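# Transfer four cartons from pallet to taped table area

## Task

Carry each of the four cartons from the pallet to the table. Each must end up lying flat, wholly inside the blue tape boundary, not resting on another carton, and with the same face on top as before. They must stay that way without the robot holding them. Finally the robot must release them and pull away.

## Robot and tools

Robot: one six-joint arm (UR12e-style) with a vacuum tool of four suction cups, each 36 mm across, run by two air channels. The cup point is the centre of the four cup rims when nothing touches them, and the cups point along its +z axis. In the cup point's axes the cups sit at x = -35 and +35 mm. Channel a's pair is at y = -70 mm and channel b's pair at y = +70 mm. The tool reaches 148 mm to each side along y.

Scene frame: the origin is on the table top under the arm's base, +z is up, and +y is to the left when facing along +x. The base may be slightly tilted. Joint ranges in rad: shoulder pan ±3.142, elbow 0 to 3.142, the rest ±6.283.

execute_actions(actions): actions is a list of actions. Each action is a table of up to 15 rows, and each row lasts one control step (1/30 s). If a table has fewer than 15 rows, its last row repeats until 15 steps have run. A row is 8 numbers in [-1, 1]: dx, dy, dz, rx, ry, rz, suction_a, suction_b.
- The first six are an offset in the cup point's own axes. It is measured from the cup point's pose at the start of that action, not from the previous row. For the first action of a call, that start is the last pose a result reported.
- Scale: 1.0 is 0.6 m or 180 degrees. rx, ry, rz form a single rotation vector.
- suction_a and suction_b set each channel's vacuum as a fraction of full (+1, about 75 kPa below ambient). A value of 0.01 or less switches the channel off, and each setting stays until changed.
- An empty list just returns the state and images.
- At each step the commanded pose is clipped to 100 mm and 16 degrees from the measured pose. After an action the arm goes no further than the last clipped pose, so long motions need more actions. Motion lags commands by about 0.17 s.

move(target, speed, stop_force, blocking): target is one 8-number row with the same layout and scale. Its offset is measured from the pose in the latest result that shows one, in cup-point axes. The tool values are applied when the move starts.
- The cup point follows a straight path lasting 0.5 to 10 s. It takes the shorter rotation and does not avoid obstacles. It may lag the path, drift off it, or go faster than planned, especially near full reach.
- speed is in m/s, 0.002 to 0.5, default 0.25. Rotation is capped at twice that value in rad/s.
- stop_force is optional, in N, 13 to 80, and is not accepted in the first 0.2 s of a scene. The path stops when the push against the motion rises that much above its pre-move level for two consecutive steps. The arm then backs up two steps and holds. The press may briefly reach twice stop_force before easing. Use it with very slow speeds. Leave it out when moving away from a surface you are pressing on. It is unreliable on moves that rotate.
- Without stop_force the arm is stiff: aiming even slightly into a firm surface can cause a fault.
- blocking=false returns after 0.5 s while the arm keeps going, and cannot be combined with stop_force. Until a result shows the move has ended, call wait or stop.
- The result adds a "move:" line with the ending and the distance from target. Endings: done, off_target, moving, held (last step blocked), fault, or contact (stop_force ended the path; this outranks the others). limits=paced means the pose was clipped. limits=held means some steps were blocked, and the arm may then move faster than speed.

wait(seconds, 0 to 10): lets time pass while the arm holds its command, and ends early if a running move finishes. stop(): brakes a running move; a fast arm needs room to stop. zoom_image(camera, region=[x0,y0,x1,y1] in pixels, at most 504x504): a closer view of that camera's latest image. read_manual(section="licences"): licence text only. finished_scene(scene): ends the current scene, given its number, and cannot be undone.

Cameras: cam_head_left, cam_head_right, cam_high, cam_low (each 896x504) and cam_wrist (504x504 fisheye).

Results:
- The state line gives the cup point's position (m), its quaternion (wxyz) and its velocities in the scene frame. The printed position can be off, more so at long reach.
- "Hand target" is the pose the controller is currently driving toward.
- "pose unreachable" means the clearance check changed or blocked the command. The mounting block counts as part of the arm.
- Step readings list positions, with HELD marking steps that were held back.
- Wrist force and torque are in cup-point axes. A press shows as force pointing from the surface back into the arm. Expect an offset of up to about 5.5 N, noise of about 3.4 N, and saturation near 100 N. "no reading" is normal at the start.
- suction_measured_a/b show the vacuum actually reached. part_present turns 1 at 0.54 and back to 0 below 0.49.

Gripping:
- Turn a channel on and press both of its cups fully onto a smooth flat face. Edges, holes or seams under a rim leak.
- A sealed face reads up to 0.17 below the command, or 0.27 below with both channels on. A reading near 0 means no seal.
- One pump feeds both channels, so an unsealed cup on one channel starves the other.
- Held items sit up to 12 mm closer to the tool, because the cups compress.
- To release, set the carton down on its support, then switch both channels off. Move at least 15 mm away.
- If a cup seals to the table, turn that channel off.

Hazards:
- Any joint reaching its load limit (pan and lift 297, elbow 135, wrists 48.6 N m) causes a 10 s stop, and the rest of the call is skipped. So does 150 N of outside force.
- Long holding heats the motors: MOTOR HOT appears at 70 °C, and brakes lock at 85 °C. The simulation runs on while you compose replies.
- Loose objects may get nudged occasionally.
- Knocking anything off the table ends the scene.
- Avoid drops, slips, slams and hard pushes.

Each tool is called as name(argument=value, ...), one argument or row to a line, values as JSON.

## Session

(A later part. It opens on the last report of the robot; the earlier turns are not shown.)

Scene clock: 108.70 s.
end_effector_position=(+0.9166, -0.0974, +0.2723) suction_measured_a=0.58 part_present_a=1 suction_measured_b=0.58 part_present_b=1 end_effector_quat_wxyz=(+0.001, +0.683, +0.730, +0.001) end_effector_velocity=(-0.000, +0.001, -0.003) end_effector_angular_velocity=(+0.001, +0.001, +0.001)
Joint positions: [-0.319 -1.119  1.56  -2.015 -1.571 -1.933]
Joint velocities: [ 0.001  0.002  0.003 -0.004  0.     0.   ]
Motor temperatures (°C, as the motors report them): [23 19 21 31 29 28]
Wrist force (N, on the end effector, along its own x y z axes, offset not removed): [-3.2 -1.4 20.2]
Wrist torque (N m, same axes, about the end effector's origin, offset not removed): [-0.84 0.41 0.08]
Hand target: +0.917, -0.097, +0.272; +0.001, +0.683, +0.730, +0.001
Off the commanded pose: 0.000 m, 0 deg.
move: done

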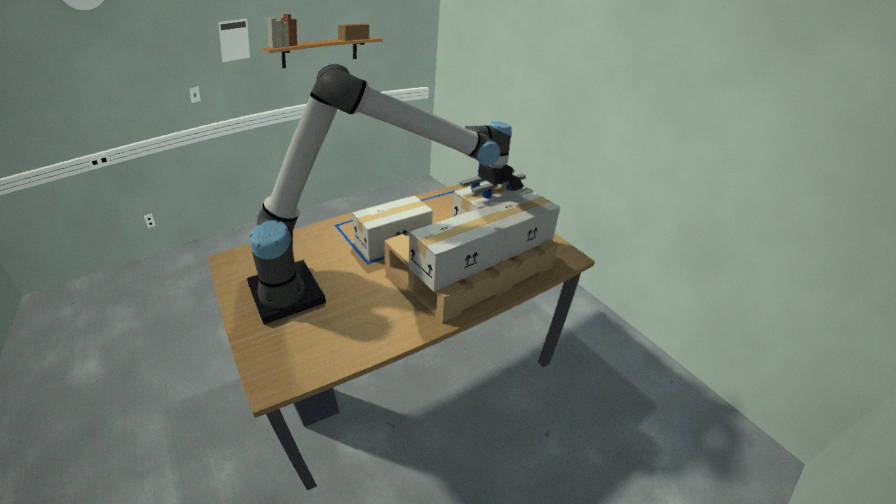

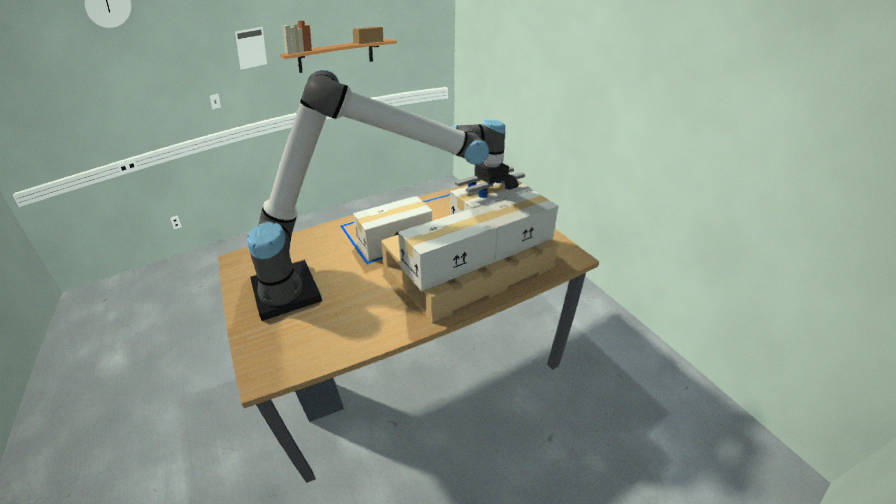

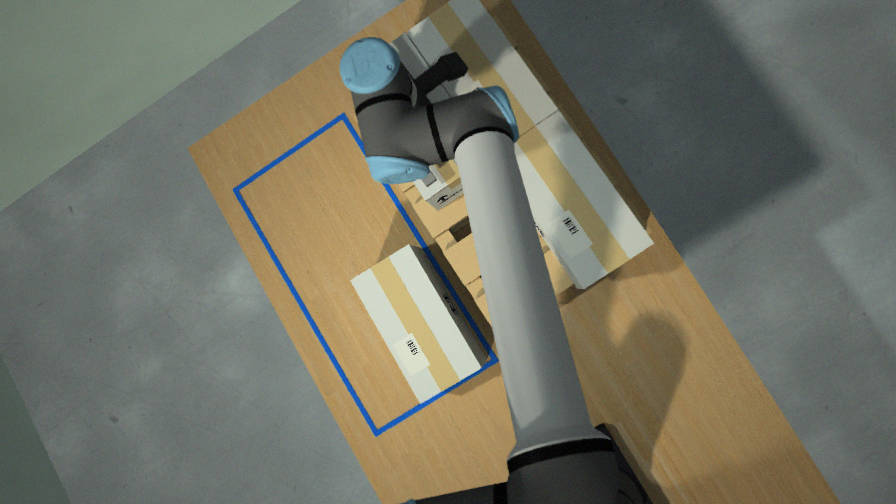

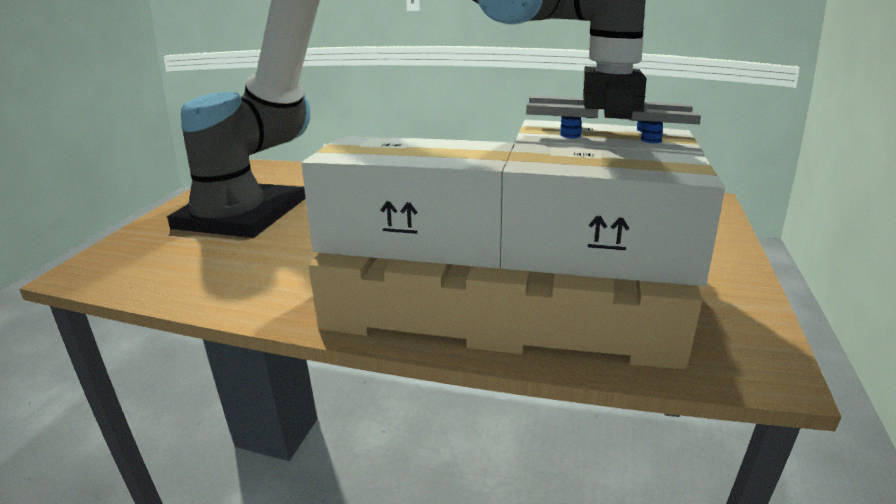

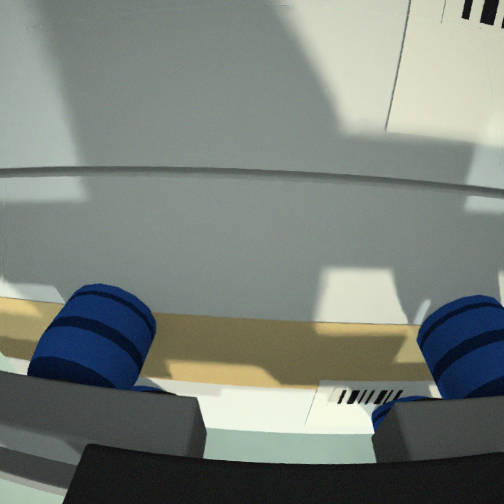

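move(
  target=[0.015,0,-0.032,0,0,0,1,1],
  speed=0.08,
)

move(
  target=[0.396,-0.01,0,0,0,0.014,1,1],
  speed=0.35,
)

move(
  target=[0,0,0.228,0,0,0,1,1],
  speed=0.22,
)

Scene clock: 116.93 s.
end_effector_position=(+0.9159, -0.0885, +0.2911) suction_measured_a=0.76 part_present_a=1 suction_measured_b=0.76 part_present_b=1 end_effector_quat_wxyz=(+0.001, +0.683, +0.730, +0.001) end_effector_velocity=(+0.000, +0.000, +0.002) end_effector_angular_velocity=(+0.000, +0.000, -0.001)
Joint positions: [-0.31  -1.134  1.546 -1.986 -1.571 -1.924]
Joint velocities: [ 0.    -0.001 -0.003  0.004  0.     0.001]
Motor temperatures (°C, as the motors report them): [23 19 21 31 29 28]
Wrist force (N, on the end effector, along its own x y z axes, offset not removed): [0.5 0.4 18.2]
Wrist torque (N m, same axes, about the end effector's origin, offset not removed): [-0.54 0.09 0.09]
Hand target: +0.916, -0.088, +0.291; +0.001, +0.683, +0.730, +0.001
Off the commanded pose: 0.000 m, 0 deg.
move: done

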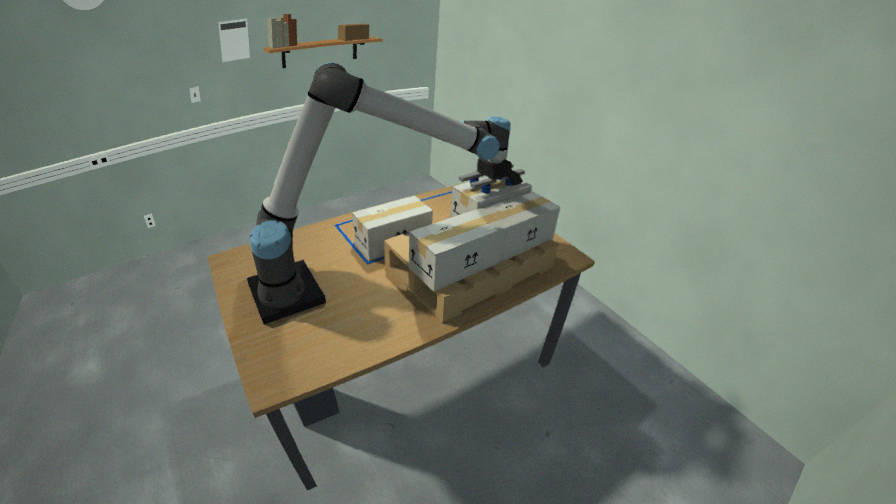

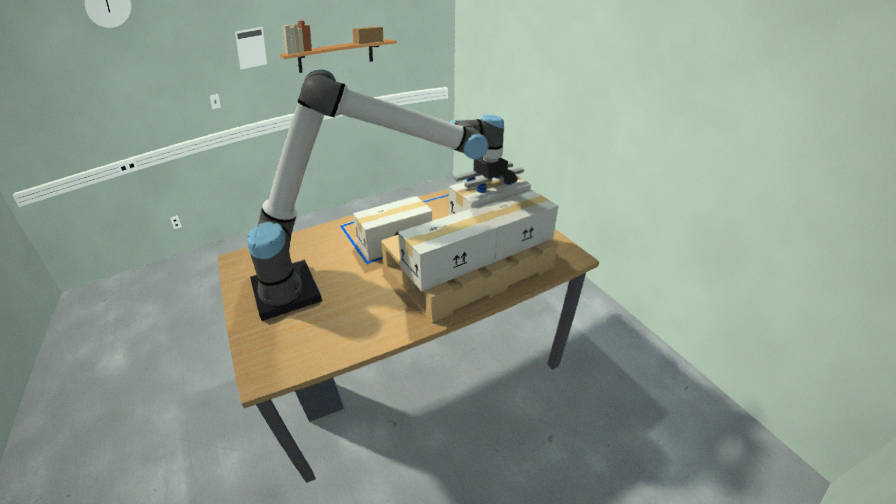

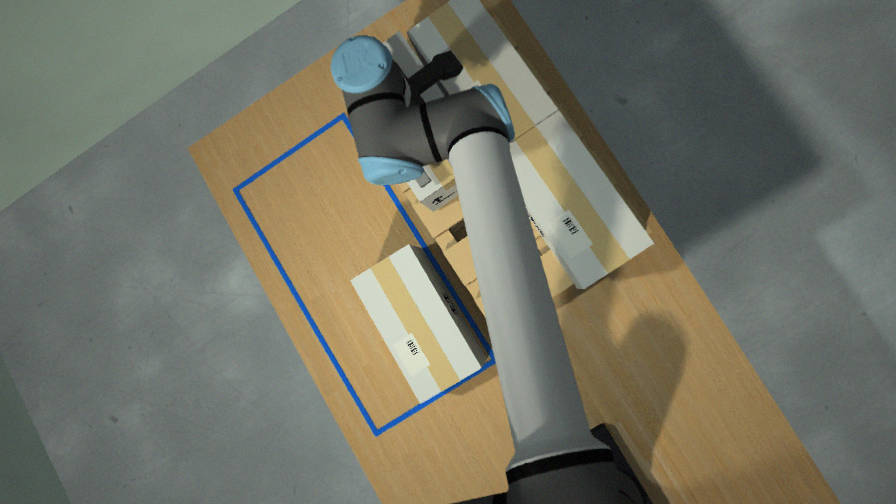

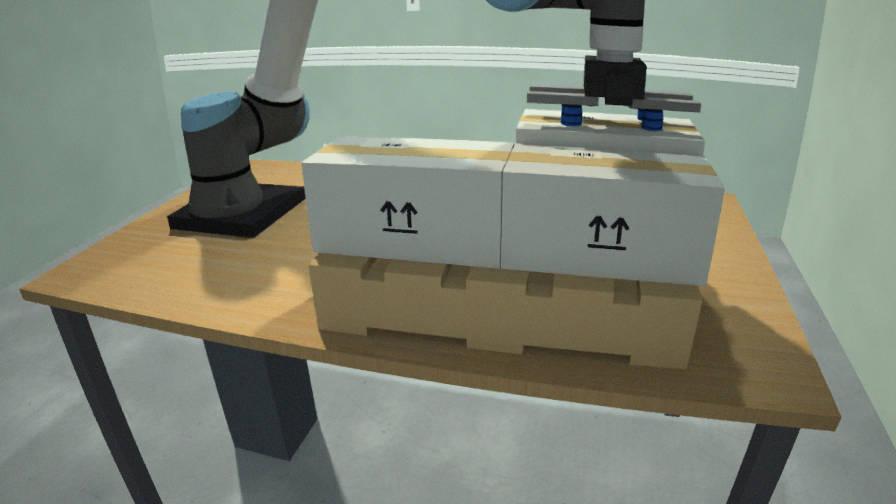

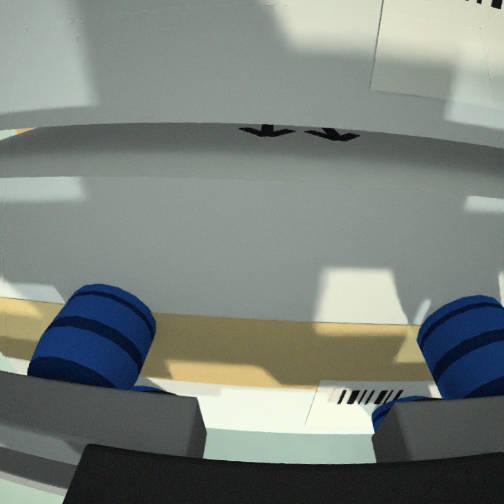

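Scene clock: 118.37 s.
end_effector_position=(+0.8940, +0.1477, +0.2911) suction_measured_a=0.76 part_present_a=1 suction_measured_b=0.76 part_present_b=1 end_effector_quat_wxyz=(+0.001, +0.699, +0.715, +0.001) end_effector_velocity=(+0.000, +0.002, +0.000) end_effector_angular_velocity=(+0.001, -0.000, -0.001)
Joint positions: [-0.053 -1.155  1.578 -1.997 -1.572 -1.623]
Joint velocities: [ 0.002  0.001 -0.001  0.     0.001  0.004]
Motor temperatures (°C, as the motors report them): [23 19 21 31 29 28]
Wrist force (N, on the end effector, along its own x y z axes, offset not removed): [-0.5 -1.0 20.0]
Wrist torque (N m, same axes, about the end effector's origin, offset not removed): [-0.72 0.21 0.20]
Hand target: +0.894, +0.148, +0.291; +0.001, +0.699, +0.715, +0.001
Off the commanded pose: 0.000 m, 0 deg.
move: done

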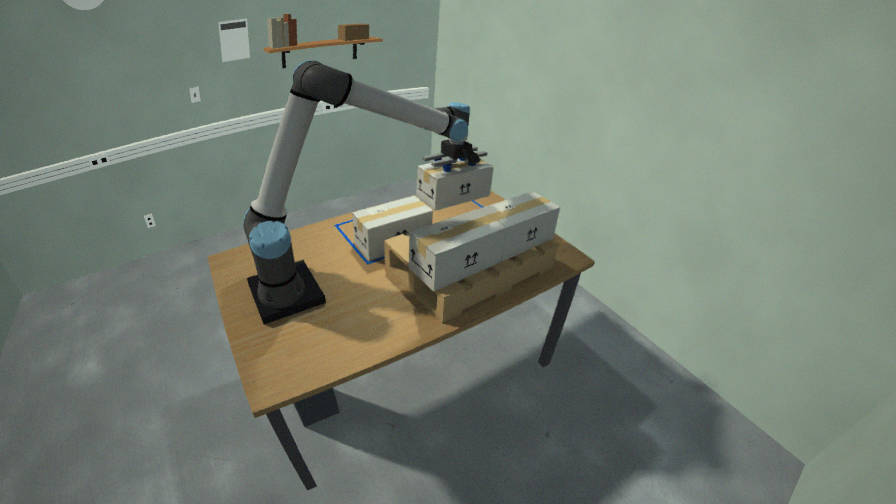

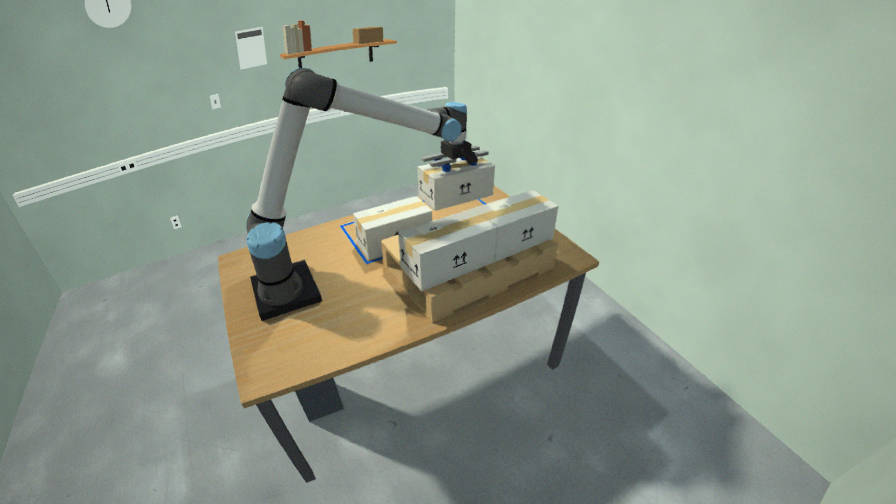

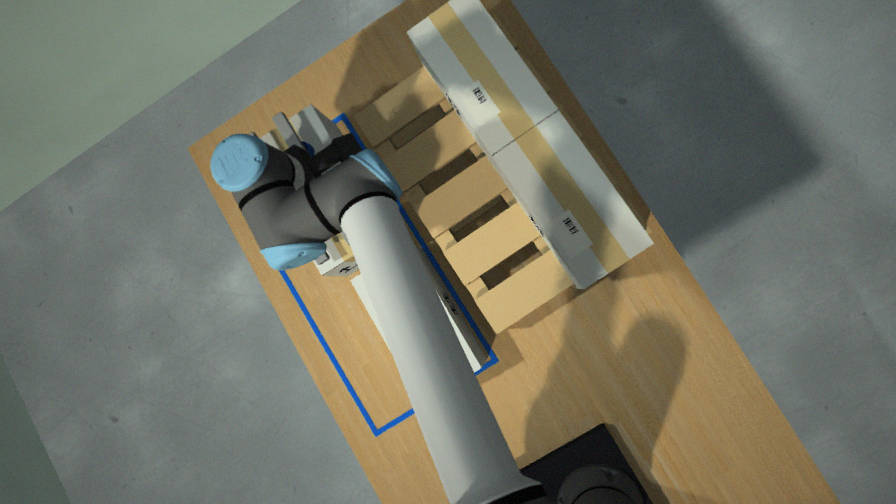

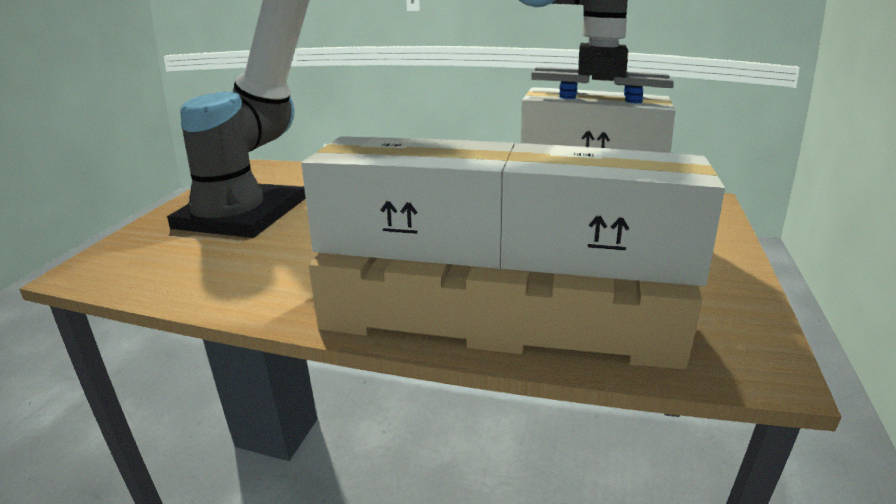

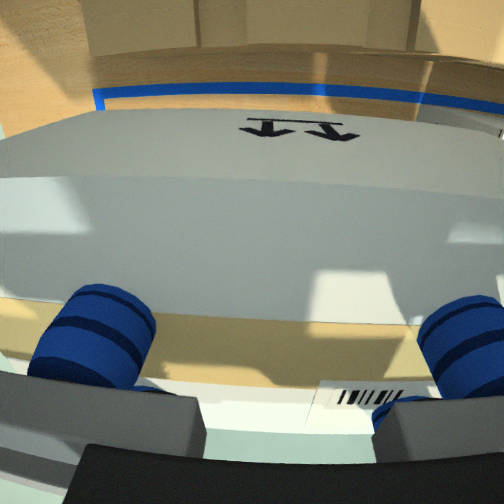

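Scene clock: 119.67 s.
end_effector_position=(+0.8943, +0.1476, +0.1547) suction_measured_a=0.76 part_present_a=1 suction_measured_b=0.76 part_present_b=1 end_effector_quat_wxyz=(+0.001, +0.699, +0.715, +0.001) end_effector_velocity=(+0.001, -0.001, -0.002) end_effector_angular_velocity=(+0.000, -0.001, -0.001)
Joint positions: [-0.053 -1.042  1.678 -2.21  -1.572 -1.623]
Joint velocities: [-0.001  0.003 -0.    -0.004  0.     0.   ]
Motor temperatures (°C, as the motors report them): [23 19 21 31 29 28]
Wrist force (N, on the end effector, along its own x y z axes, offset not removed): [0.7 -3.4 18.7]
Wrist torque (N m, same axes, about the end effector's origin, offset not removed): [-1.11 0.08 0.02]
Hand target: +0.894, +0.148, +0.154; +0.001, +0.699, +0.715, +0.001
Off the commanded pose: 0.000 m, 0 deg.
move: done

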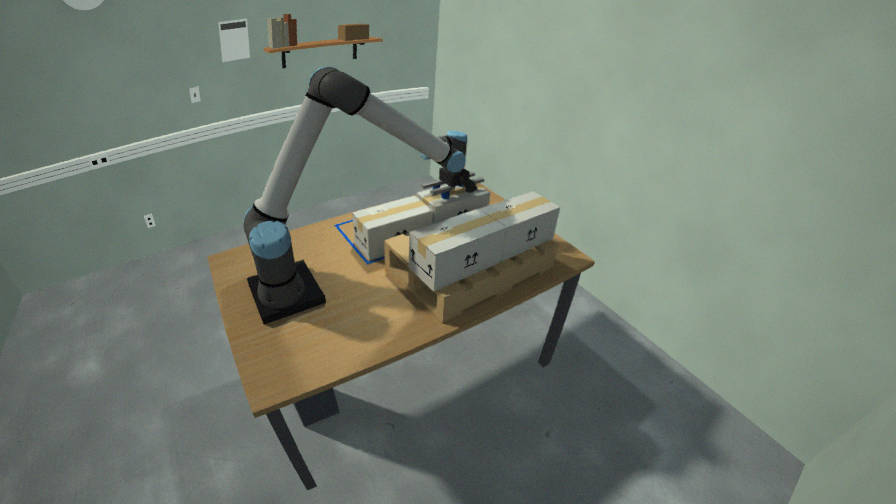

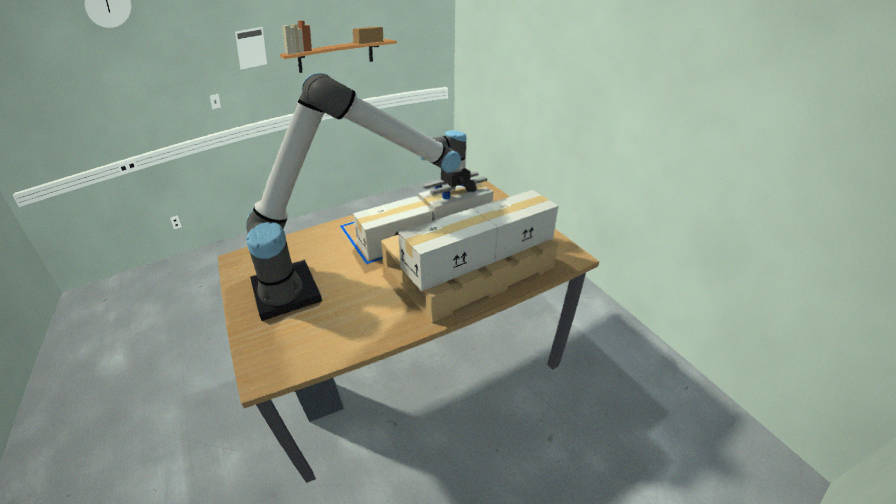

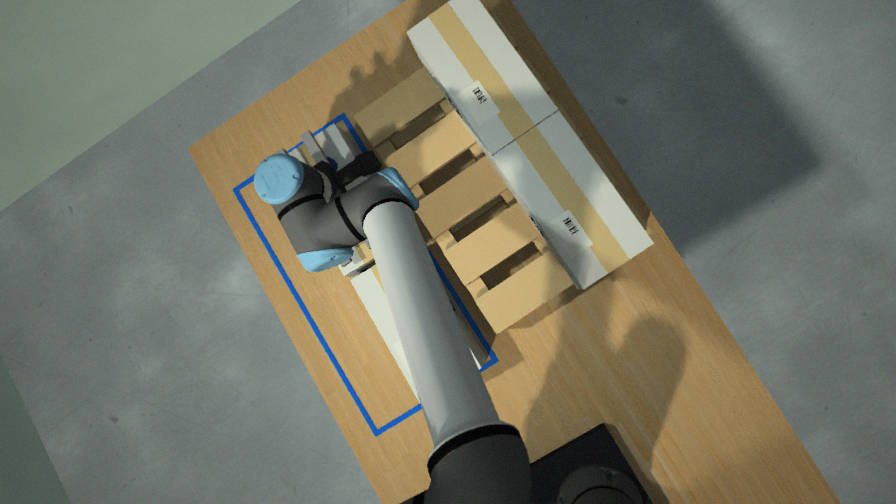

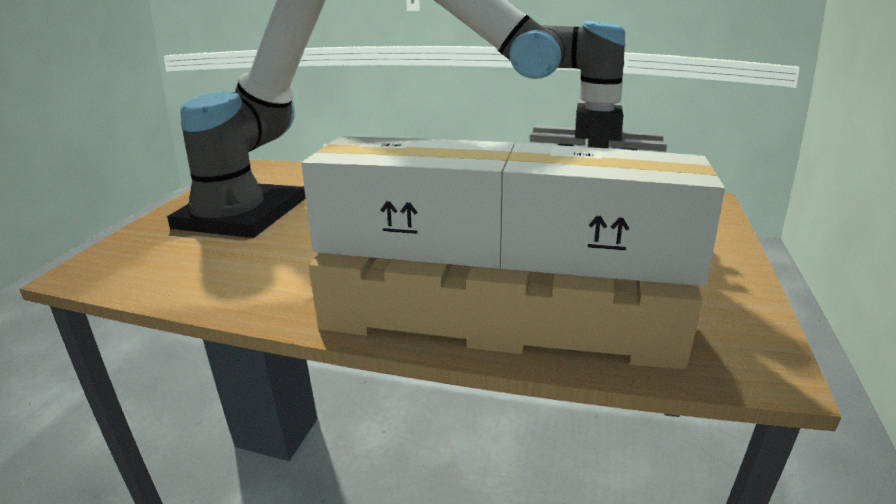

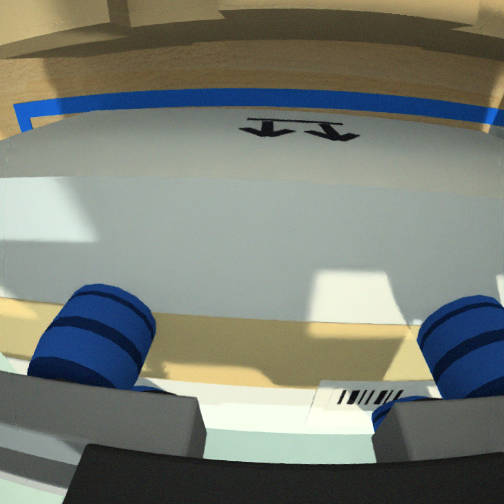

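move(
  target=[0.001,0.012,0.01,0,0,-0.003,1,1],
  speed=0.05,
)

move(
  target=[0,0,0.04,0,0,0,1,1],
  speed=0.01,
  stop_force=15,
)

Scene clock: 125.30 s.
end_effector_position=(+0.9013, +0.1484, +0.1489) suction_measured_a=0.76 part_present_a=1 suction_measured_b=0.76 part_present_b=1 end_effector_quat_wxyz=(+0.001, +0.696, +0.718, +0.001) end_effector_velocity=(+0.002, -0.000, -0.001) end_effector_angular_velocity=(-0.000, -0.001, +0.003)
Joint positions: [-0.052 -1.027  1.665 -2.212 -1.572 -1.631]
Joint velocities: [ 0.     0.004 -0.004 -0.001 -0.    -0.003]
Motor temperatures (°C, as the motors report them): [23 19 21 31 29 28]
Wrist force (N, on the end effector, along its own x y z axes, offset not removed): [-1.1 1.6 19.3]
Wrist torque (N m, same axes, about the end effector's origin, offset not removed): [-0.47 0.41 0.05]
Hand target: +0.902, +0.148, +0.149; +0.001, +0.696, +0.718, +0.001
Off the commanded pose: 0.000 m, 0 deg.
move: done

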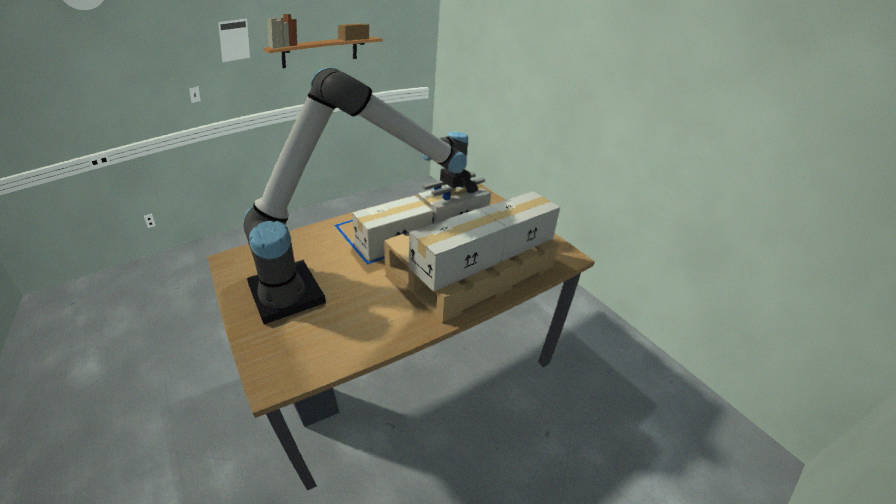

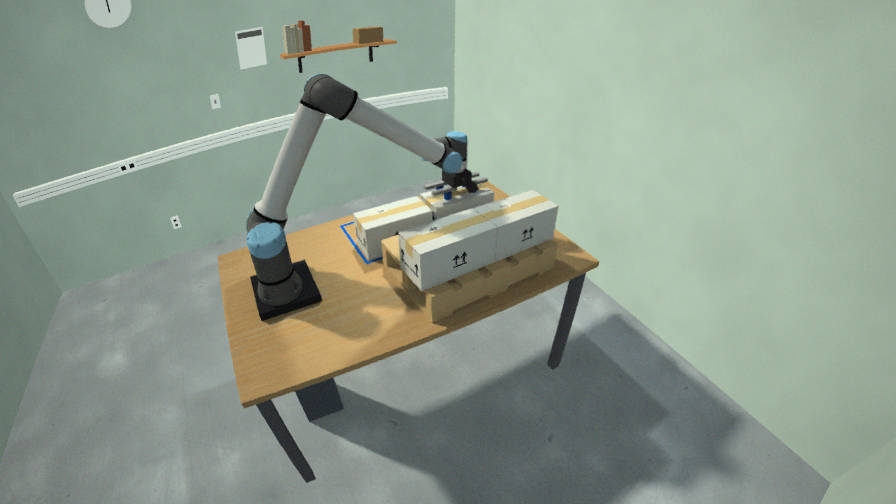

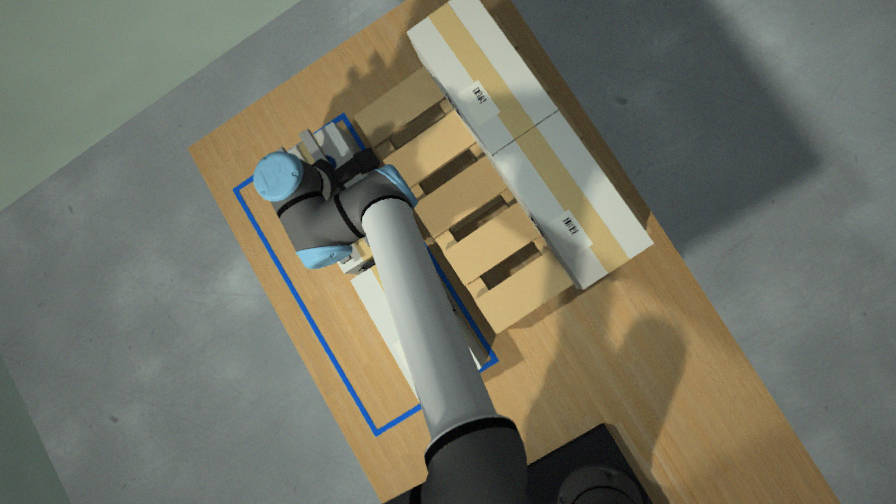

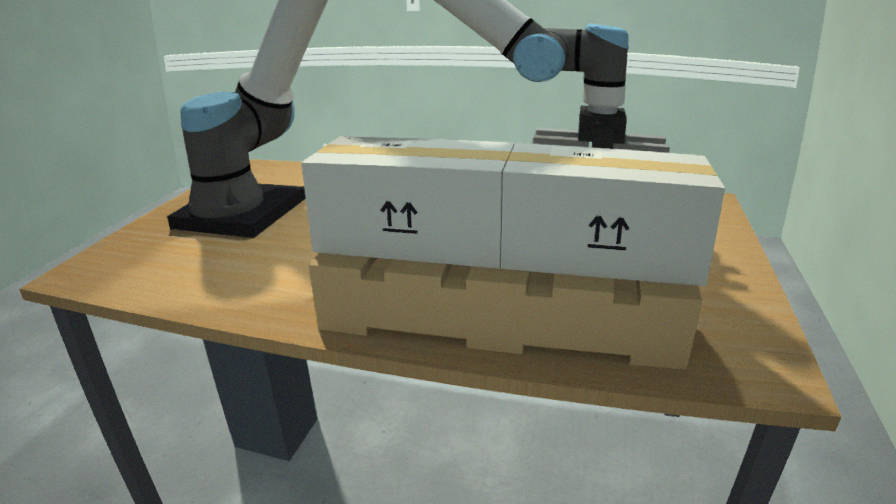

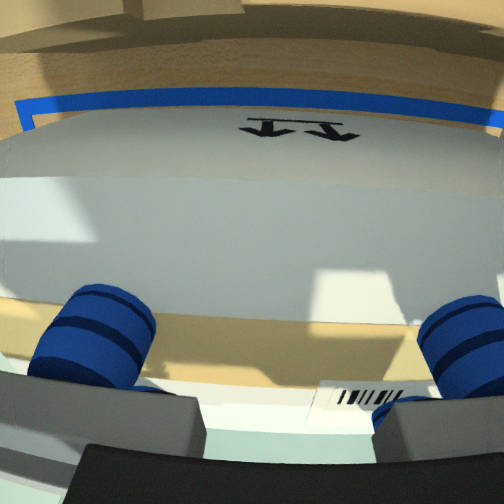

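Scene clock: 126.13 s.
end_effector_position=(+0.9013, +0.1484, +0.1444) suction_measured_a=0.76 part_present_a=1 suction_measured_b=0.76 part_present_b=1 end_effector_quat_wxyz=(+0.001, +0.696, +0.718, +0.001) end_effector_velocity=(-0.001, -0.000, +0.000) end_effector_angular_velocity=(-0.000, +0.004, -0.000)
Joint positions: [-0.052 -1.022  1.667 -2.219 -1.572 -1.631]
Joint velocities: [-0.    -0.001  0.     0.005 -0.001 -0.   ]
Motor temperatures (°C, as the motors report them): [23 19 21 31 29 28]
Wrist force (N, on the end effector, along its own x y z axes, offset not removed): [0.2 4.2 -22.3]
Wrist torque (N m, same axes, about the end effector's origin, offset not removed): [2.35 0.17 0.20]
Hand target: +0.901, +0.148, +0.145; +0.001, +0.696, +0.718, +0.001
Off the commanded pose: 0.020 m, 0 deg.
move: contact

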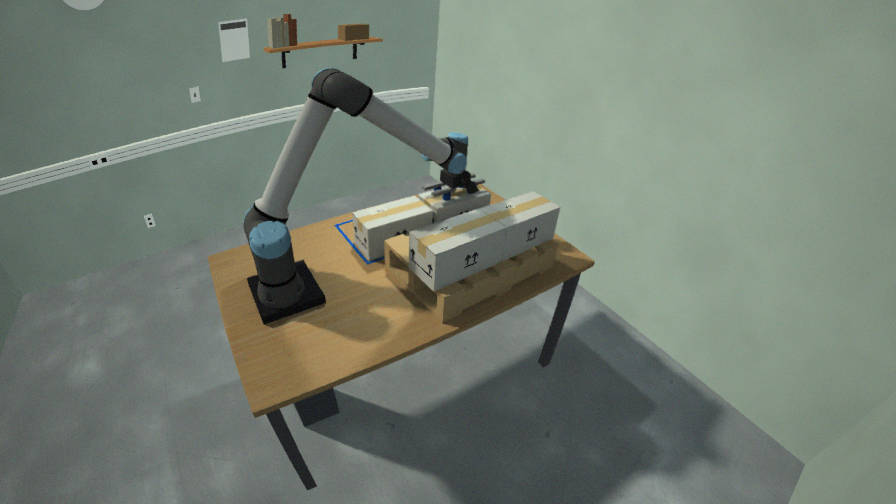

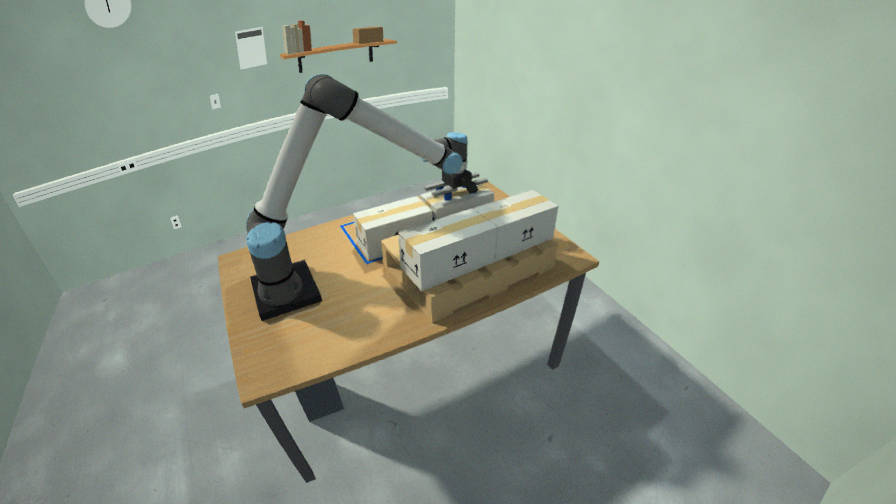

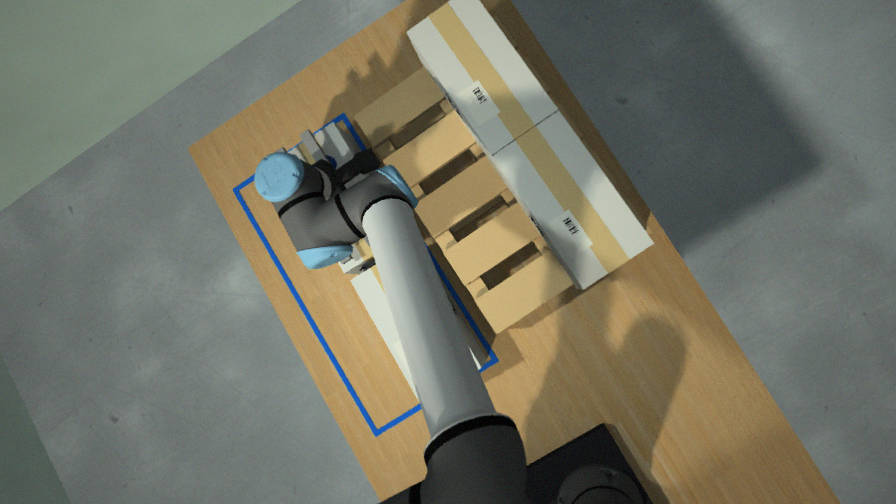

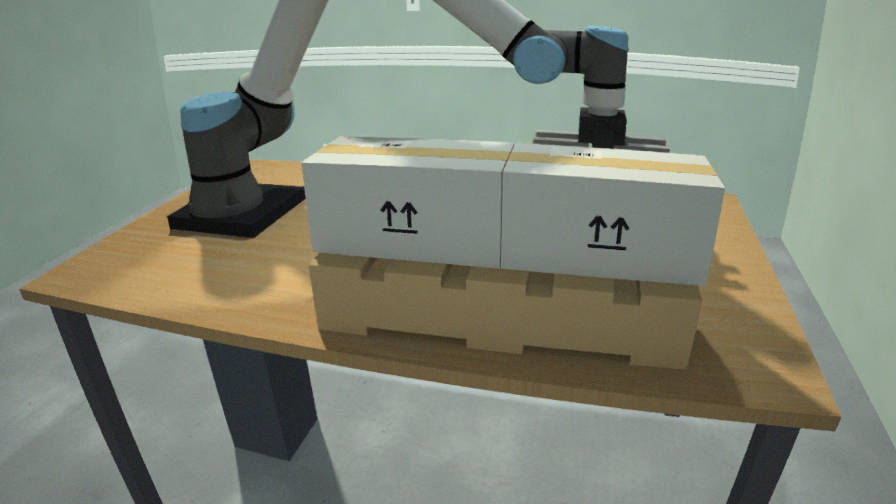

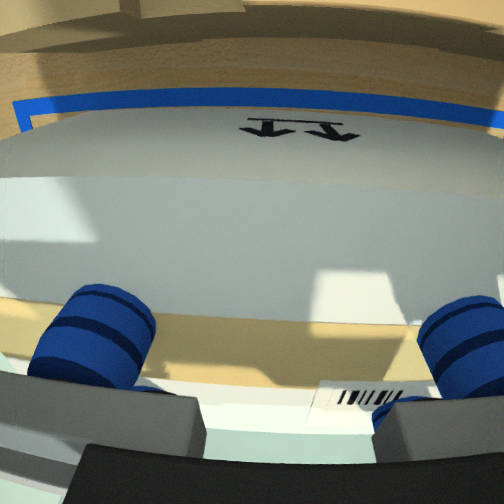

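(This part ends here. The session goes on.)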